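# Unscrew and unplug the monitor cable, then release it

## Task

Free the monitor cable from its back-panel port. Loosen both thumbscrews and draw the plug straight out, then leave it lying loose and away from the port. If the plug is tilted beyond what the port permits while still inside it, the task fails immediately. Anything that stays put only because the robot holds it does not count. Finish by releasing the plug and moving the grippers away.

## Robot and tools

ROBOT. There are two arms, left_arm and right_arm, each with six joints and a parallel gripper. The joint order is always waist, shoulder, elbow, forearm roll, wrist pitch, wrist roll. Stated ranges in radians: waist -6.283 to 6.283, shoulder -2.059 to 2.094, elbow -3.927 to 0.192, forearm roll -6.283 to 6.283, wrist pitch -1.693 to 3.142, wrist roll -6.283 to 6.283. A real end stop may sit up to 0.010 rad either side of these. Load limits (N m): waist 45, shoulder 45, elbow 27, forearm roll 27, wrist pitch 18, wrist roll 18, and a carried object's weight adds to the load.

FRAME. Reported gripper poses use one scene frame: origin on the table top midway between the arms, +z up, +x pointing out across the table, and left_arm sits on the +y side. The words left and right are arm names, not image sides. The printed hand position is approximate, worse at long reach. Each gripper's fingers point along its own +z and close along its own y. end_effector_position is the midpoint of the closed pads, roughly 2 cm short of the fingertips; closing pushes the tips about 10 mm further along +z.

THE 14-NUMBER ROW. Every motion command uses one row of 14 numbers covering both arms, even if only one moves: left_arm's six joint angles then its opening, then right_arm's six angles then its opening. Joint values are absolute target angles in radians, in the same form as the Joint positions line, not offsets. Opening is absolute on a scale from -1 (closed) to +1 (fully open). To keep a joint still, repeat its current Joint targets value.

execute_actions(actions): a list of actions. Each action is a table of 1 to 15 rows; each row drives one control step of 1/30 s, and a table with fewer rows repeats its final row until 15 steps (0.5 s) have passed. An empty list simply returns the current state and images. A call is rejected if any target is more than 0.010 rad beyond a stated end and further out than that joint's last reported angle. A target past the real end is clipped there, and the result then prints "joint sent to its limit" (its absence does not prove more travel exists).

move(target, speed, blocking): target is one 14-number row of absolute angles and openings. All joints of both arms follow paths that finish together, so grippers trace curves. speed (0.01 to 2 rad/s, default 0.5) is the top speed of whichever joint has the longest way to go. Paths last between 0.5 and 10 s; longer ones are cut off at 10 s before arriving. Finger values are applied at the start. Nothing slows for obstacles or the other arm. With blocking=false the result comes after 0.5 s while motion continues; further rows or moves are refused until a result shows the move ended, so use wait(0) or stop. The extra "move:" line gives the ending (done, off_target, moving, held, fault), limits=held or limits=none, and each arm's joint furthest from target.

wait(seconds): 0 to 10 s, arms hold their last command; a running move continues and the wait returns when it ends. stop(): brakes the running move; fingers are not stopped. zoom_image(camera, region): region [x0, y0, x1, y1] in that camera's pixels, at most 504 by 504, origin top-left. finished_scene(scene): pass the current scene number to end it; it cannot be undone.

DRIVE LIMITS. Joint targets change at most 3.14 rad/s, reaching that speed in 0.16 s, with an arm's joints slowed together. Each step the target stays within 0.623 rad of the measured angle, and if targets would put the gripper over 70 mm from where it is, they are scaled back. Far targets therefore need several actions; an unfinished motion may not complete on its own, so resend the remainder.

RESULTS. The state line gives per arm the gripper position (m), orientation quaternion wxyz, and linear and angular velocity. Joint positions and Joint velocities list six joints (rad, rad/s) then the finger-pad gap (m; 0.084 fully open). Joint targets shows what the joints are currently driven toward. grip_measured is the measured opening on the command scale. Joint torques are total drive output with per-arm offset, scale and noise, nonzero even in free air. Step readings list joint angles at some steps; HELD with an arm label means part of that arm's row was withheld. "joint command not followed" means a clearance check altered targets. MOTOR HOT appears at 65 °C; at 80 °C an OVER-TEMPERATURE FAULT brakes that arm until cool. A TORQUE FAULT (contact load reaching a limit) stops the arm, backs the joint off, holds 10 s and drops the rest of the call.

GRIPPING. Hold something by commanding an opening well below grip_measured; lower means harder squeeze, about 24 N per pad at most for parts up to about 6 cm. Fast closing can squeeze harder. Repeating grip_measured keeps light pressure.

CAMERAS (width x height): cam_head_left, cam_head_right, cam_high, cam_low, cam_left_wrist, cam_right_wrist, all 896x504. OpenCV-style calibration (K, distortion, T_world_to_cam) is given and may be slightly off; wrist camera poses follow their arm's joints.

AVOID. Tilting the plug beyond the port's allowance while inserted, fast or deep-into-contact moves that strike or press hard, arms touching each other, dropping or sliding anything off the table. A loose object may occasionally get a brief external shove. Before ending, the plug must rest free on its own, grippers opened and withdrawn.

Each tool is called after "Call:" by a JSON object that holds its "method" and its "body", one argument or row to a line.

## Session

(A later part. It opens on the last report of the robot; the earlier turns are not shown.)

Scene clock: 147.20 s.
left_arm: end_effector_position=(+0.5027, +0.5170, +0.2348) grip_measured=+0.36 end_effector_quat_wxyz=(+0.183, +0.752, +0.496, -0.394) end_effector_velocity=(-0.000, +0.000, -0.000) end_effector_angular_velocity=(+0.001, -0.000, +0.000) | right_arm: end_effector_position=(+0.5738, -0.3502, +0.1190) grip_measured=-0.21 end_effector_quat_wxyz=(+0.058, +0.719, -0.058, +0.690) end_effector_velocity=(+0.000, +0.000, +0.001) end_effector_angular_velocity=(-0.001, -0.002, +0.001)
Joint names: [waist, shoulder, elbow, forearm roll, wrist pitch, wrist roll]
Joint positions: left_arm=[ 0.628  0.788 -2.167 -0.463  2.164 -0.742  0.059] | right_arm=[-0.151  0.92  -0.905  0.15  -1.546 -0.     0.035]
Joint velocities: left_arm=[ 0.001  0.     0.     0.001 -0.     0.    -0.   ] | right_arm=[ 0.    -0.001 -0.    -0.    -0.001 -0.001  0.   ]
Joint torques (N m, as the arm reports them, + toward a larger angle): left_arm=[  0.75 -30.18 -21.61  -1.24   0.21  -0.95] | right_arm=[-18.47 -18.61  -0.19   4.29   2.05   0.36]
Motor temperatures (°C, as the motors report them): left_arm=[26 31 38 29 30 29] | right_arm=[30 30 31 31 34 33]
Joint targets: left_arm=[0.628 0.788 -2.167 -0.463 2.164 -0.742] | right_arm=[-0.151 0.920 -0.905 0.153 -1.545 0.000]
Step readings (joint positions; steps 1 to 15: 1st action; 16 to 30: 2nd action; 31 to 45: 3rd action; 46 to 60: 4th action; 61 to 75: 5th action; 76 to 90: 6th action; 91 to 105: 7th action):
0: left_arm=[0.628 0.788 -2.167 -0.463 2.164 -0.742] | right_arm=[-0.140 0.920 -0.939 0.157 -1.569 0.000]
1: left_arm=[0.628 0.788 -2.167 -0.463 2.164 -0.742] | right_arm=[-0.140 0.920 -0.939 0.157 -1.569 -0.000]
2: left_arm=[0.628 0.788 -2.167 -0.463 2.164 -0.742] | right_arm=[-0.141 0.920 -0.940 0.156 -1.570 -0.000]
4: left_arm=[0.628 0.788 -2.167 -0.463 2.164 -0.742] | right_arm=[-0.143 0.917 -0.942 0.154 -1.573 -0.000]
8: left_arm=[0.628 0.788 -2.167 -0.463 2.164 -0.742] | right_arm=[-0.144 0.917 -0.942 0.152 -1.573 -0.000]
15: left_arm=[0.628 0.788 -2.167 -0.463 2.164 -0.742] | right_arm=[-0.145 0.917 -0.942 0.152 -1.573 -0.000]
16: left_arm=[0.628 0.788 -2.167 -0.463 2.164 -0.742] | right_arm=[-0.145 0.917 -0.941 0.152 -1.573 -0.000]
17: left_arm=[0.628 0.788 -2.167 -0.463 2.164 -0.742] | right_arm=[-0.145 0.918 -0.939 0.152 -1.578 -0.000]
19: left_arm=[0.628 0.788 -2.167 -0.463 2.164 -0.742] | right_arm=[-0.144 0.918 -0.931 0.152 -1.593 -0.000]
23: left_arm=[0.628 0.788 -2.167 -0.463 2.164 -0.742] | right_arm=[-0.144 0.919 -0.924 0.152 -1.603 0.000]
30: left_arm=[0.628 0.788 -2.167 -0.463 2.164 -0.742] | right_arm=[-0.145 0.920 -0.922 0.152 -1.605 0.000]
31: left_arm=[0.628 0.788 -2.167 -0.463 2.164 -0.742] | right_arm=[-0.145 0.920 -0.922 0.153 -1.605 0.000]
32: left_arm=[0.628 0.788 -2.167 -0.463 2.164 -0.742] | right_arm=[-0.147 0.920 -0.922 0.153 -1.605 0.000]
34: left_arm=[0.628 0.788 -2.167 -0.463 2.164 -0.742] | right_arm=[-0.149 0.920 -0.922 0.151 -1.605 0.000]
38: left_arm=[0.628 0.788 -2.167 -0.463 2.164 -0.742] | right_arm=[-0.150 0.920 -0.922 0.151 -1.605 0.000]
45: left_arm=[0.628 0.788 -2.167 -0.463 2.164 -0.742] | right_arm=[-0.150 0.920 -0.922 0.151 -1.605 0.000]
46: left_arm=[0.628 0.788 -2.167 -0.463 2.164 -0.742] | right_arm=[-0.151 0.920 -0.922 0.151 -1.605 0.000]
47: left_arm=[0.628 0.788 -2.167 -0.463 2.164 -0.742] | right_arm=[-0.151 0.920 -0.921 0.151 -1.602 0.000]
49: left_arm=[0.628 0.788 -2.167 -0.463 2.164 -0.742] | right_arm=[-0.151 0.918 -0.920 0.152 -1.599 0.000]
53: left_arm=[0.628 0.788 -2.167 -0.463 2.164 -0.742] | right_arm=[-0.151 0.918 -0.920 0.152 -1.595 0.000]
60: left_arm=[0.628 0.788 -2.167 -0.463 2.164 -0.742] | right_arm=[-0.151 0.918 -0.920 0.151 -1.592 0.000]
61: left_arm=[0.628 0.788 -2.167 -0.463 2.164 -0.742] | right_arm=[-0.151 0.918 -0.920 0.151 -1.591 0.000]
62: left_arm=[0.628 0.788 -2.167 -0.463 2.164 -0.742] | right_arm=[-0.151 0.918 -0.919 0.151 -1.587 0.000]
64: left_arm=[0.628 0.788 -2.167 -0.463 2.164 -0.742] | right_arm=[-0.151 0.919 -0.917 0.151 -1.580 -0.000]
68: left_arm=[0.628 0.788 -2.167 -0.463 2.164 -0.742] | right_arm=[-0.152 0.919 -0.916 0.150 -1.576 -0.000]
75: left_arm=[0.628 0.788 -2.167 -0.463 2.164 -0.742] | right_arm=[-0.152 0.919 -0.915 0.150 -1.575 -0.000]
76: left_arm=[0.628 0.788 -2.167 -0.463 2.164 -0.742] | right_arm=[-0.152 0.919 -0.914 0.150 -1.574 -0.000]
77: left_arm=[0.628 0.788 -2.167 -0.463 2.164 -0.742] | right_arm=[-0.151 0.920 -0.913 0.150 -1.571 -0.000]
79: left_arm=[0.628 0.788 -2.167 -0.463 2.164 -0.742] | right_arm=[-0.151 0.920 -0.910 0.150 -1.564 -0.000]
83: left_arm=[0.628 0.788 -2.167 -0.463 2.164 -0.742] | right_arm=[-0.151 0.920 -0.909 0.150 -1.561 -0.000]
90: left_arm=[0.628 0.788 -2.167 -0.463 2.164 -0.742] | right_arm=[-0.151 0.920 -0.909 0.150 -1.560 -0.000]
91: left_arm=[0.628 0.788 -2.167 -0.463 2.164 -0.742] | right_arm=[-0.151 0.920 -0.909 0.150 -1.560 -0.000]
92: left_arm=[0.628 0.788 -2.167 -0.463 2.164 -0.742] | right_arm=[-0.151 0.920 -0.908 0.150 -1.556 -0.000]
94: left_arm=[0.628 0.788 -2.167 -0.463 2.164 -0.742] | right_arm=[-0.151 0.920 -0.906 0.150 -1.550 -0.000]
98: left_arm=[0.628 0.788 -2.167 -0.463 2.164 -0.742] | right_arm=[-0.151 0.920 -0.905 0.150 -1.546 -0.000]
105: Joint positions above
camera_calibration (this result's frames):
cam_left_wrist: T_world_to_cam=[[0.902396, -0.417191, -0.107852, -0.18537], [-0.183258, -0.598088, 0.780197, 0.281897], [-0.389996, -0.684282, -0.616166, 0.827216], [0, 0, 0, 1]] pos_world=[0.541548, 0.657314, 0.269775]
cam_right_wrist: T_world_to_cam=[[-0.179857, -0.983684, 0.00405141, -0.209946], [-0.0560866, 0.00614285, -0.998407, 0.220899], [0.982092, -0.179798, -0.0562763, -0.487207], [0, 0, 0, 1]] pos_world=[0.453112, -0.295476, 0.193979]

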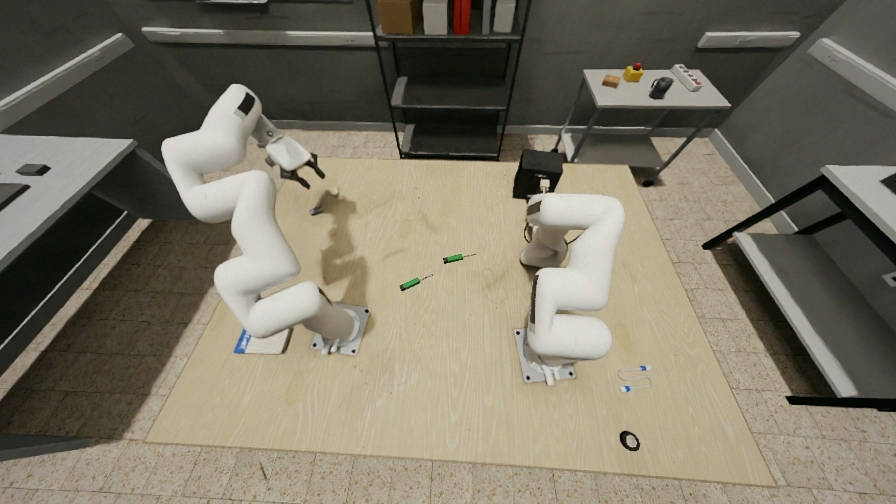

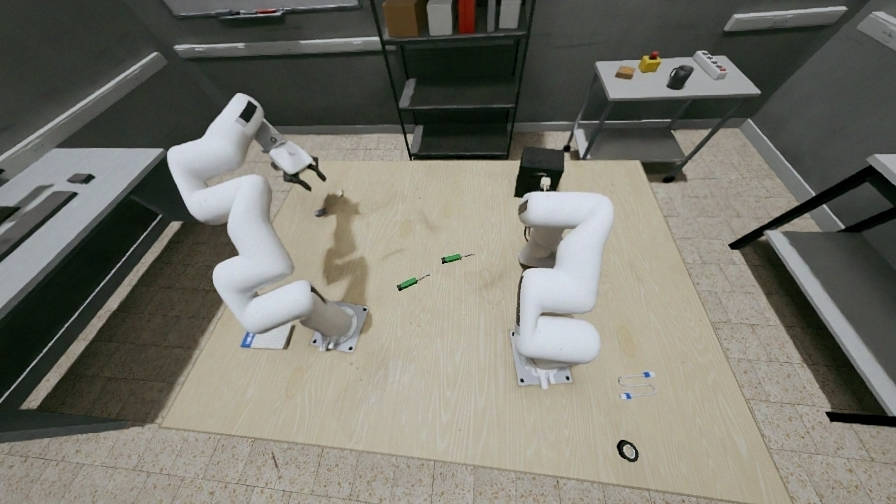

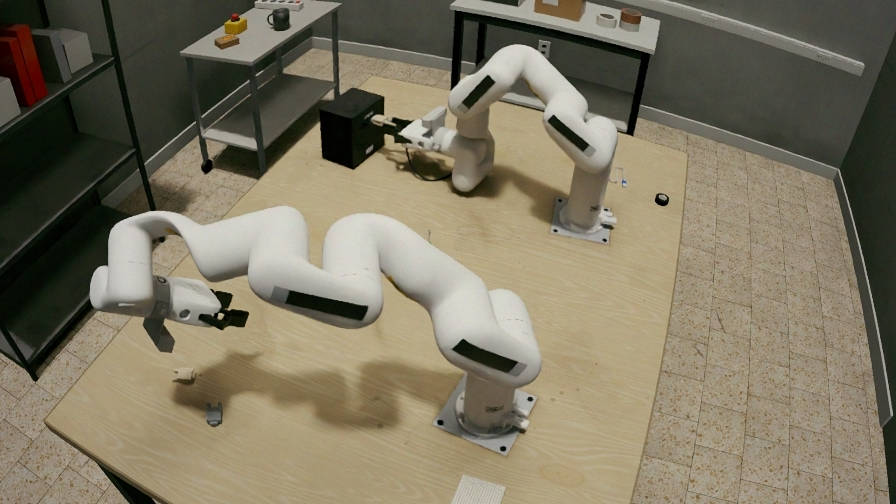

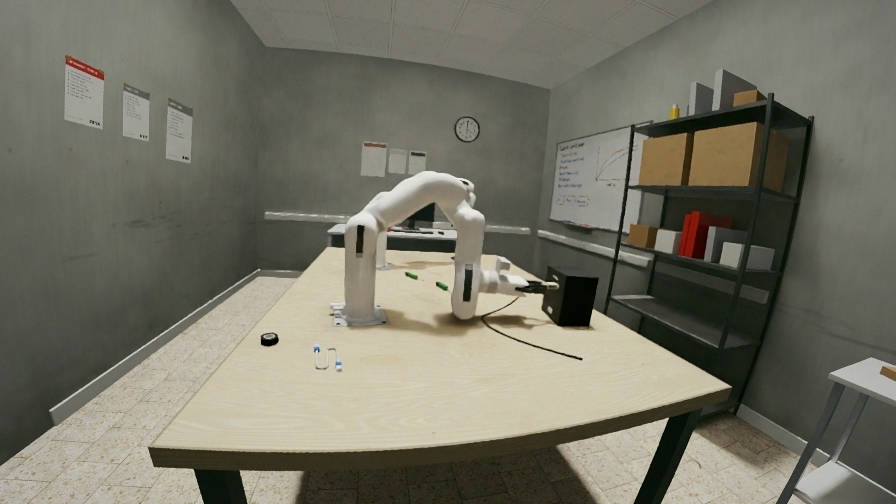

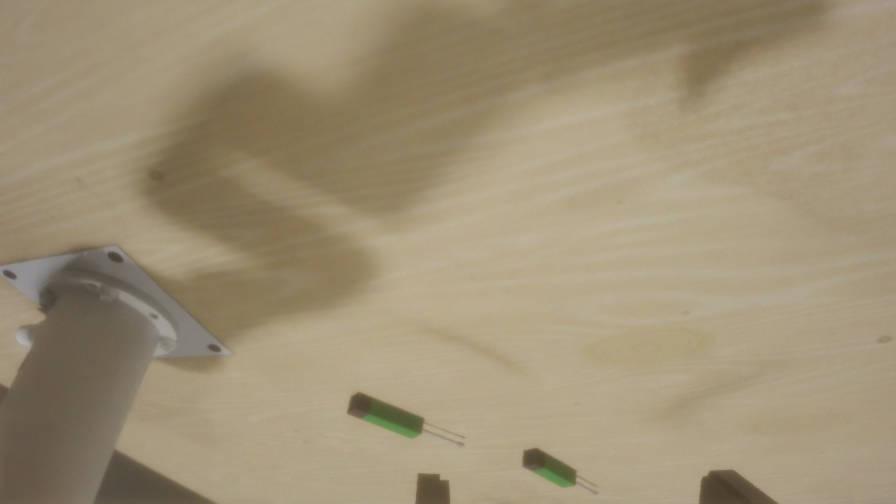

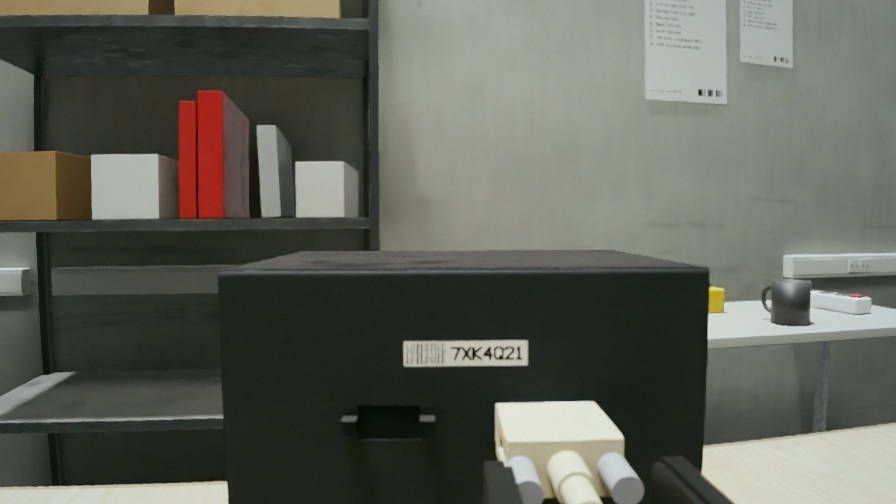

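Call:
{"method": "move", "body": {
  "target": [0.628,0.788,-2.167,-0.463,2.164,-0.742,0.37,-0.135,0.91,-0.82,0.165,-1.66,0,0.1],
  "speed": 0.2
}}

Call:
{"method": "move", "body": {
  "target": [0.628,0.788,-2.167,-0.463,2.164,-0.742,0.37,-0.055,0.91,-0.82,0.245,-1.66,-1.571,-0.55],
  "speed": 1
}}

Call:
{"method": "move", "body": {
  "target": [0.628,0.788,-2.167,-0.463,2.164,-0.742,0.37,-0.076,0.92,-0.9135,0.225,-1.575,-1.571,-0.55],
  "speed": 0.1
}}

Call:
{"method": "zoom_image", "body": {
  "camera": "cam_high",
  "region": [340,90,440,160]
}}

Scene clock: 164.40 s.
left_arm: end_effector_position=(+0.5027, +0.5170, +0.2348) grip_measured=+0.36 end_effector_quat_wxyz=(+0.183, +0.752, +0.496, -0.394) end_effector_velocity=(+0.000, -0.000, -0.000) end_effector_angular_velocity=(-0.000, +0.000, +0.001) | right_arm: end_effector_position=(+0.5441, -0.3432, +0.1274) grip_measured=+0.09 end_effector_quat_wxyz=(+0.063, +0.705, -0.052, +0.704) end_effector_velocity=(-0.001, +0.000, -0.000) end_effector_angular_velocity=(-0.000, +0.001, -0.000)
Joint names: [waist, shoulder, elbow, forearm roll, wrist pitch, wrist roll]
Joint positions: left_arm=[ 0.628  0.788 -2.167 -0.463  2.164 -0.742  0.059] | right_arm=[-0.135  0.91  -0.82   0.165 -1.66  -0.     0.048]
Joint velocities: left_arm=[ 0.    -0.     0.001 -0.    -0.001 -0.001 -0.   ] | right_arm=[ 0.001  0.     0.002  0.001 -0.001 -0.    -0.   ]
Joint torques (N m, as the arm reports them, + toward a larger angle): left_arm=[ -0.16 -30.65 -21.41  -0.67   0.29  -0.63] | right_arm=[ -2.02 -30.79  -5.12   0.01  -1.28   0.59]
Motor temperatures (°C, as the motors report them): left_arm=[26 31 38 29 30 29] | right_arm=[30 30 30 31 34 33]
Joint targets: left_arm=[0.628 0.788 -2.167 -0.463 2.164 -0.742] | right_arm=[-0.135 0.910 -0.820 0.165 -1.660 0.000]
move: done; limits=none; left_arm: farthest joint: the waist, 0.000 radians from its target (0.000 radians at the start); right_arm: farthest joint: the waist, 0.000 radians from its target (0.016 radians at the start)
camera_calibration (this result's frames):
cam_left_wrist: T_world_to_cam=[[0.902396, -0.417192, -0.107852, -0.18537], [-0.183258, -0.598088, 0.780197, 0.281897], [-0.389996, -0.684282, -0.616166, 0.827216], [0, 0, 0, 1]] pos_world=[0.541548, 0.657314, 0.269775]
cam_right_wrist: T_world_to_cam=[[-0.178225, -0.983862, 0.015836, -0.210869], [-0.018238, -0.0127879, -0.999752, 0.200599], [0.983821, -0.17847, -0.0156646, -0.461929], [0, 0, 0, 1]] pos_world=[0.420532, -0.287341, 0.196652]

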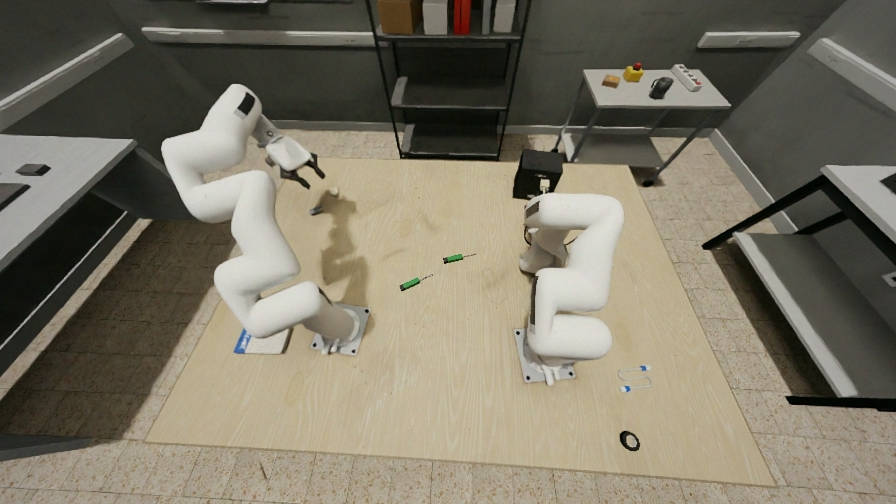

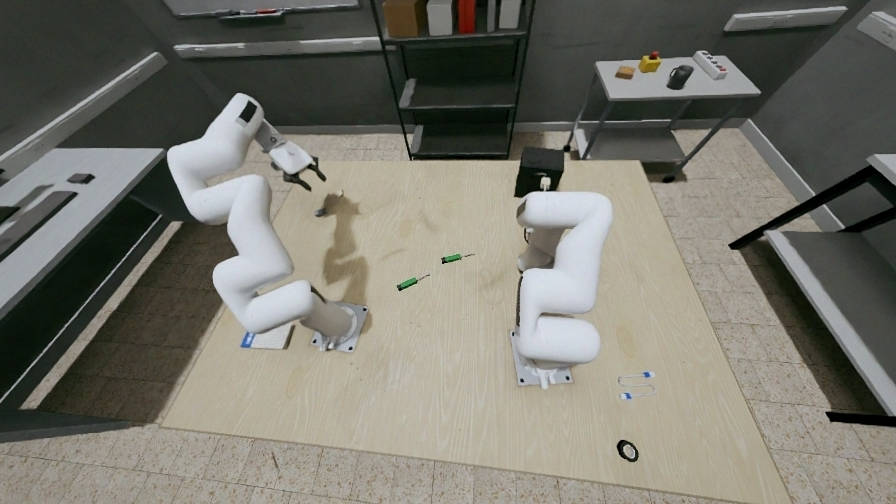

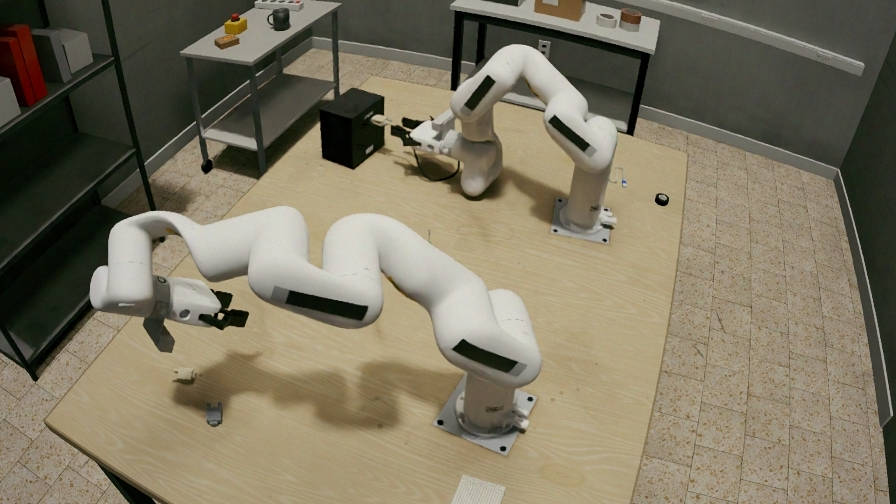

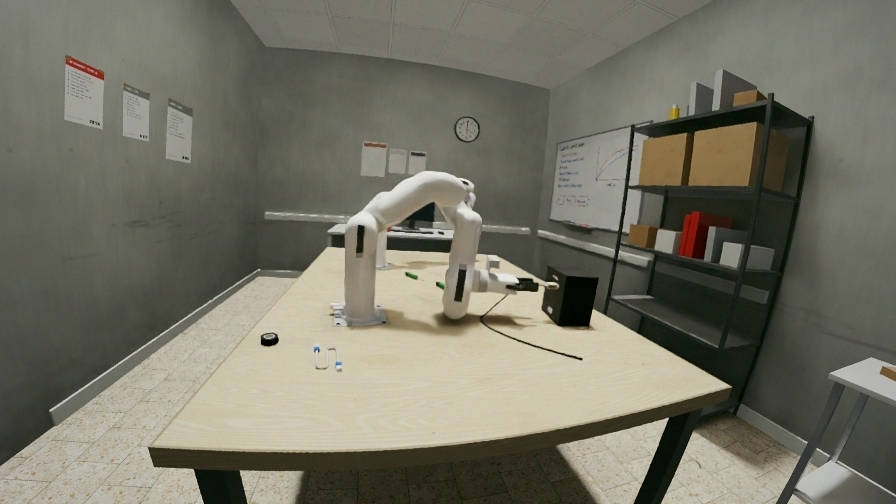

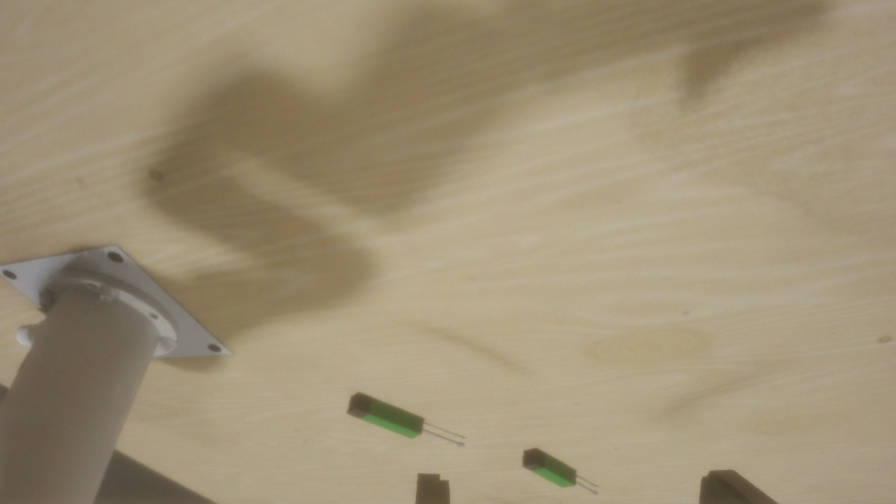

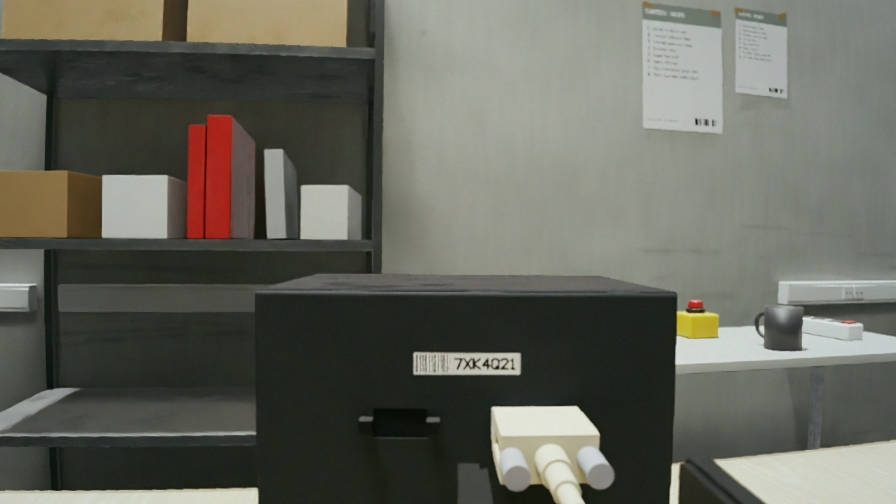

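Scene clock: 166.70 s.
left_arm: end_effector_position=(+0.5027, +0.5170, +0.2348) grip_measured=+0.36 end_effector_quat_wxyz=(+0.183, +0.752, +0.496, -0.394) end_effector_velocity=(+0.000, +0.000, +0.001) end_effector_angular_velocity=(+0.001, -0.001, +0.001) | right_arm: end_effector_position=(+0.5430, -0.3182, +0.1277) grip_measured=-0.57 end_effector_quat_wxyz=(+0.544, +0.533, +0.463, +0.452) end_effector_velocity=(+0.000, -0.000, +0.000) end_effector_angular_velocity=(-0.003, -0.000, -0.000)
Joint names: [waist, shoulder, elbow, forearm roll, wrist pitch, wrist roll]
Joint positions: left_arm=[ 0.628  0.788 -2.167 -0.463  2.164 -0.742  0.059] | right_arm=[-0.055  0.91  -0.82   0.245 -1.66  -1.571  0.019]
Joint velocities: left_arm=[ 0.    -0.002  0.001  0.    -0.001 -0.    -0.   ] | right_arm=[-0.    -0.001 -0.     0.    -0.    -0.003 -0.   ]
Joint torques (N m, as the arm reports them, + toward a larger angle): left_arm=[  0.56 -30.71 -21.94  -0.91   0.47  -0.66] | right_arm=[ -1.49 -30.44  -5.35  -0.03  -1.34   0.36]
Motor temperatures (°C, as the motors report them): left_arm=[26 31 38 29 30 29] | right_arm=[30 30 30 31 34 33]
Joint targets: left_arm=[0.628 0.788 -2.167 -0.463 2.164 -0.742] | right_arm=[-0.055 0.910 -0.820 0.245 -1.660 -1.571]
move: done; limits=none; left_arm: farthest joint: the waist, 0.000 radians from its target (0.000 radians at the start); right_arm: farthest joint: the waist, 0.000 radians from its target (0.080 radians at the start)
camera_calibration (this result's frames):
cam_left_wrist: T_world_to_cam=[[0.902396, -0.417191, -0.107852, -0.18537], [-0.183258, -0.598088, 0.780197, 0.281897], [-0.389996, -0.684282, -0.616166, 0.827216], [0, 0, 0, 1]] pos_world=[0.541548, 0.657314, 0.269775]
cam_right_wrist: T_world_to_cam=[[-0.0143015, 0.0255436, 0.999571, -0.0799741], [-0.177803, -0.983807, 0.0225968, -0.151717], [0.983962, -0.177403, 0.0186116, -0.460505], [0, 0, 0, 1]] pos_world=[0.425, -0.228912, 0.0919389]

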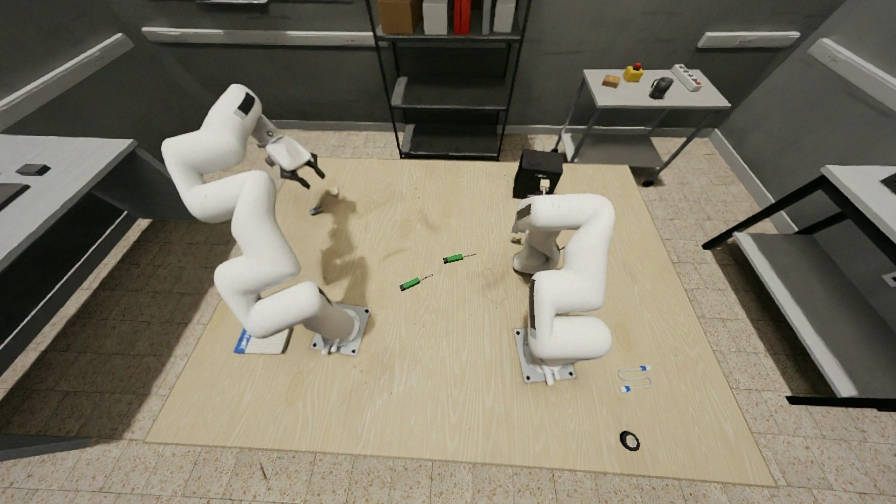

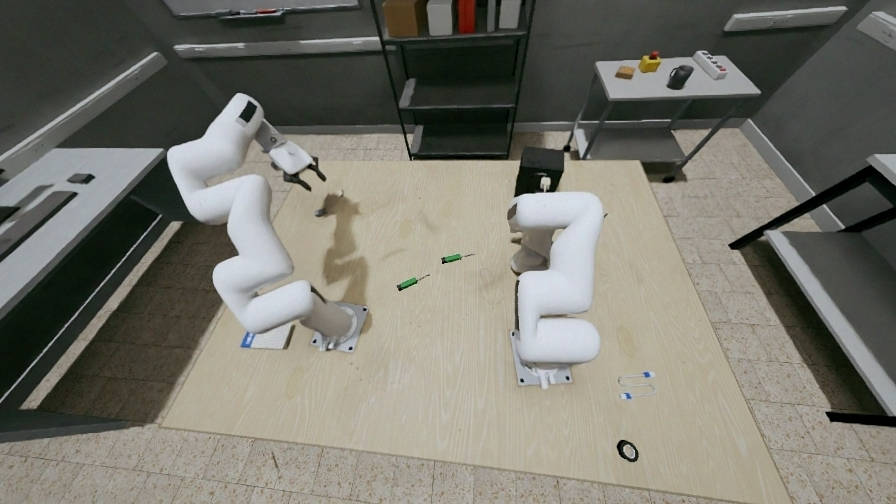

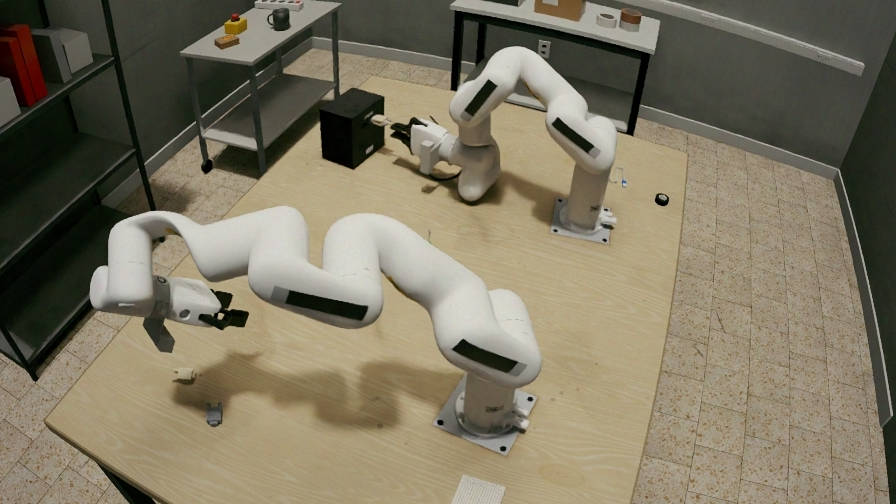

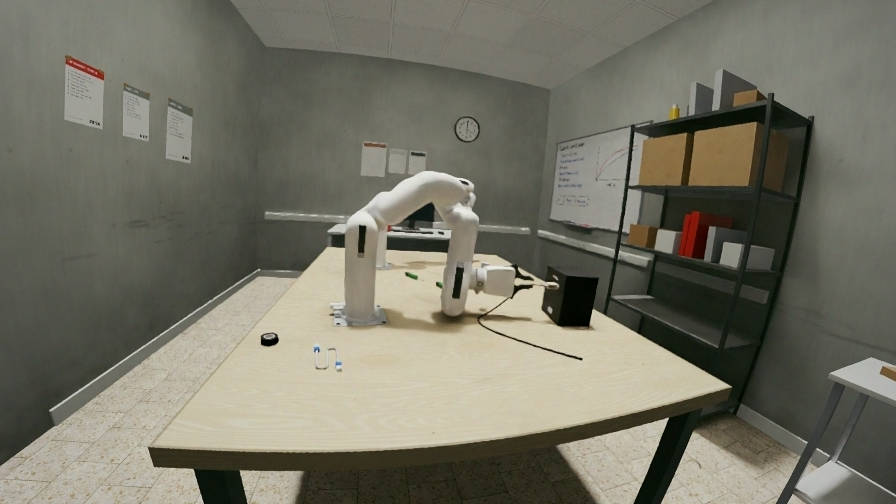

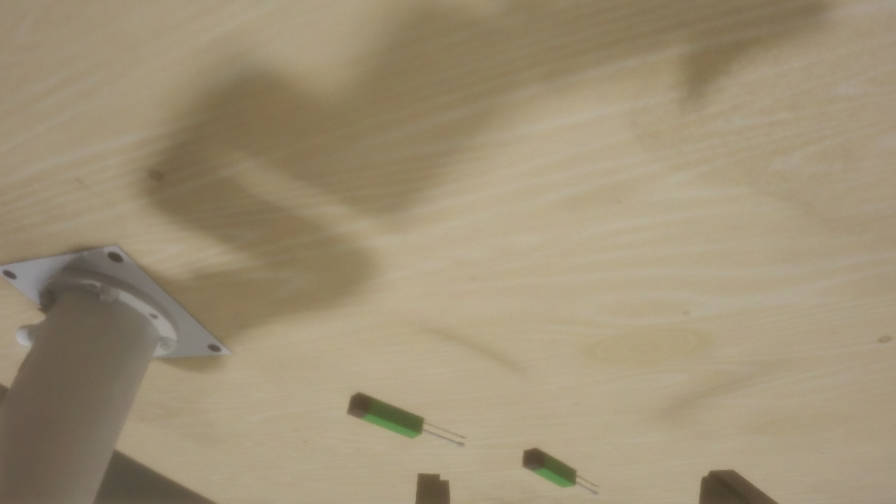

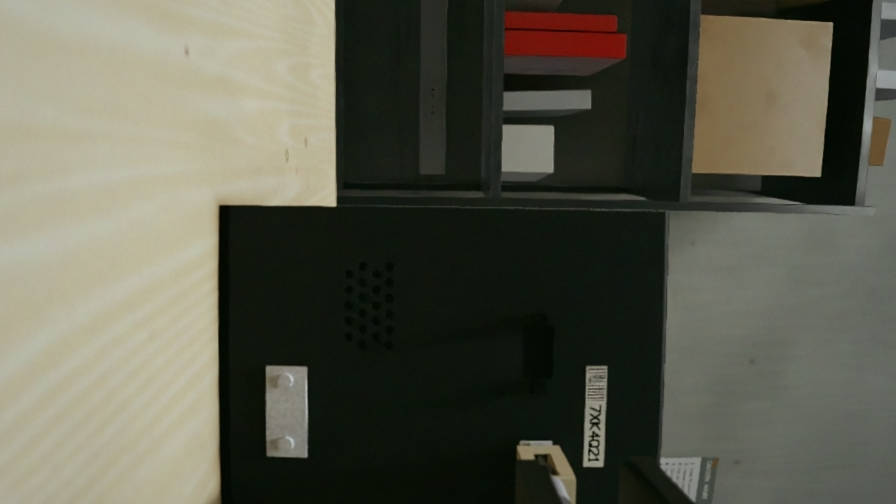

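Scene clock: 168.00 s.
left_arm: end_effector_position=(+0.5027, +0.5170, +0.2348) grip_measured=+0.36 end_effector_quat_wxyz=(+0.183, +0.752, +0.496, -0.394) end_effector_velocity=(-0.000, -0.000, -0.001) end_effector_angular_velocity=(+0.000, +0.002, +0.000) | right_arm: end_effector_position=(+0.5734, -0.3248, +0.1292) grip_measured=-0.57 end_effector_quat_wxyz=(+0.539, +0.540, +0.458, +0.456) end_effector_velocity=(+0.001, -0.000, -0.000) end_effector_angular_velocity=(-0.001, +0.001, -0.000)
Joint names: [waist, shoulder, elbow, forearm roll, wrist pitch, wrist roll]
Joint positions: left_arm=[ 0.628  0.788 -2.167 -0.463  2.164 -0.742  0.059] | right_arm=[-0.076  0.92  -0.913  0.225 -1.575 -1.571  0.019]
Joint velocities: left_arm=[-0.     0.001  0.001  0.    -0.    -0.001 -0.   ] | right_arm=[ 0.     0.001 -0.003  0.     0.003 -0.001  0.   ]
Joint torques (N m, as the arm reports them, + toward a larger angle): left_arm=[  0.95 -29.99 -21.93  -1.13   0.46  -0.44] | right_arm=[ -1.84 -32.72  -6.97  -0.17  -1.06   0.51]
Motor temperatures (°C, as the motors report them): left_arm=[26 31 38 29 30 29] | right_arm=[30 30 30 31 34 33]
Joint targets: left_arm=[0.628 0.788 -2.167 -0.463 2.164 -0.742] | right_arm=[-0.076 0.920 -0.913 0.225 -1.575 -1.571]
move: done; limits=none; left_arm: farthest joint: the waist, 0.000 radians from its target (0.000 radians at the start); right_arm: farthest joint: the waist, 0.000 radians from its target (0.021 radians at the start)
camera_calibration (this result's frames):
cam_left_wrist: T_world_to_cam=[[0.902396, -0.417192, -0.107852, -0.18537], [-0.183258, -0.598088, 0.780197, 0.281897], [-0.389997, -0.684282, -0.616166, 0.827216], [0, 0, 0, 1]] pos_world=[0.541548, 0.657314, 0.269775]
cam_right_wrist: T_world_to_cam=[[-0.0134325, 0.00512173, 0.999897, -0.0879861], [-0.179692, -0.983719, 0.00262491, -0.149092], [0.983631, -0.179639, 0.0141341, -0.4916], [0, 0, 0, 1]] pos_world=[0.455581, -0.234524, 0.0953167]

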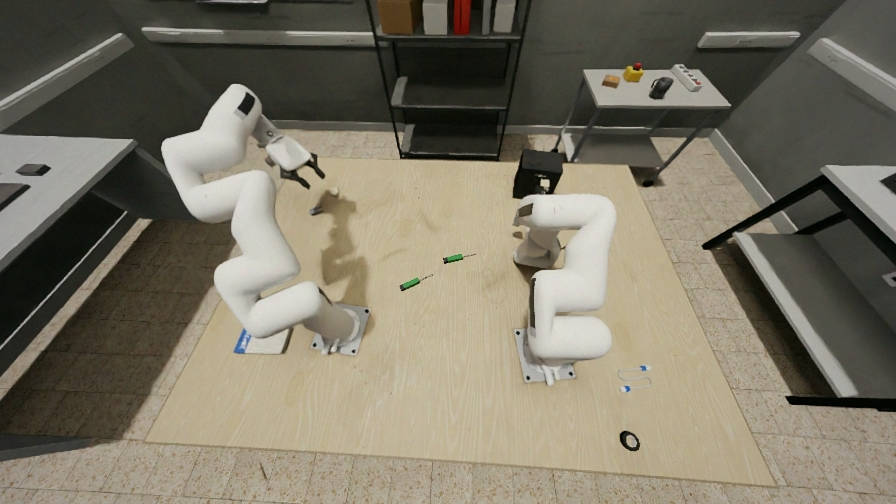

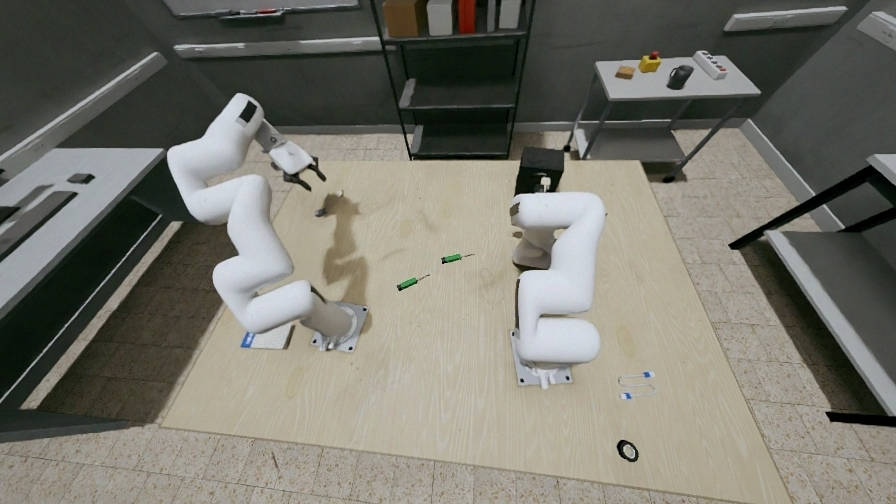

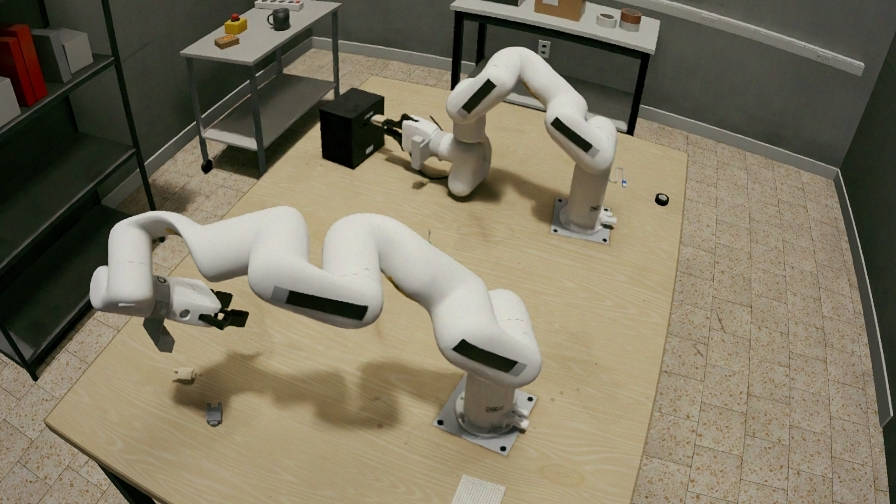

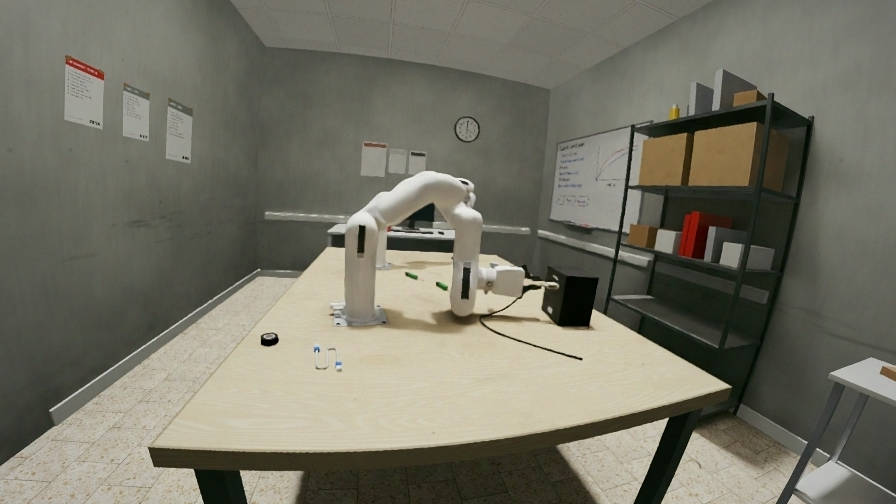

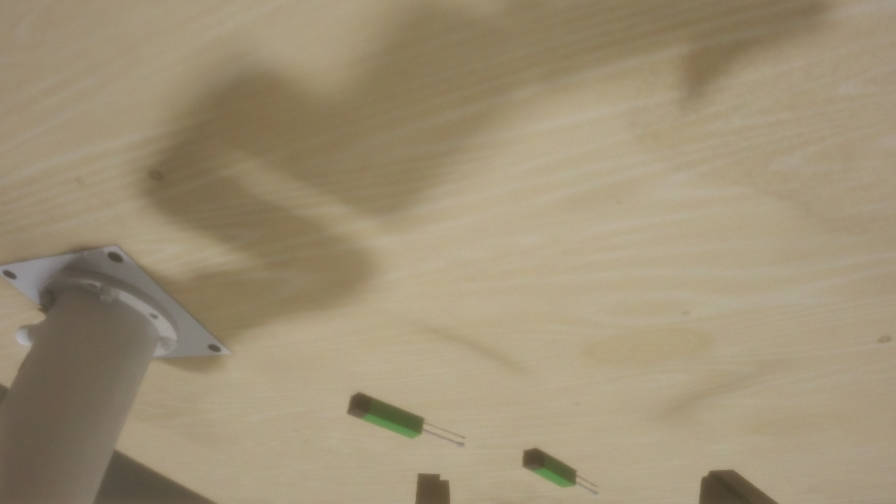

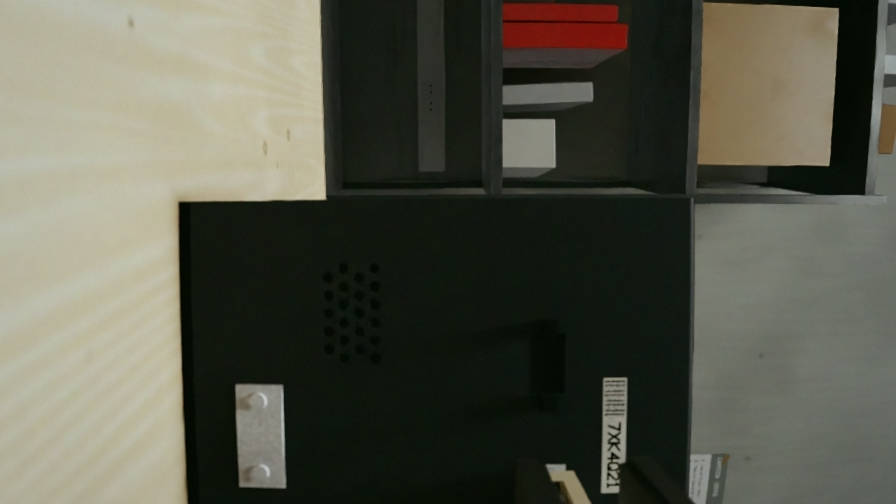

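Region (340, 90, 440, 160) of cam_high's 896x504 image, scaled by 5.040, with more detail than that image has; it fills the top 353 rows of this view, and the rest is white.

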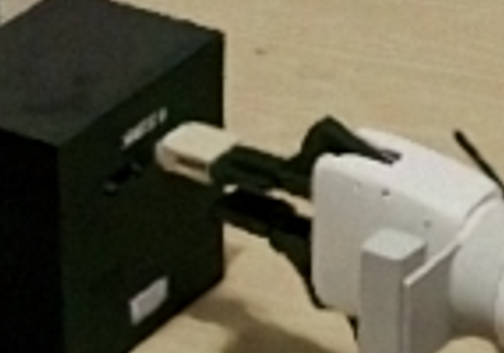

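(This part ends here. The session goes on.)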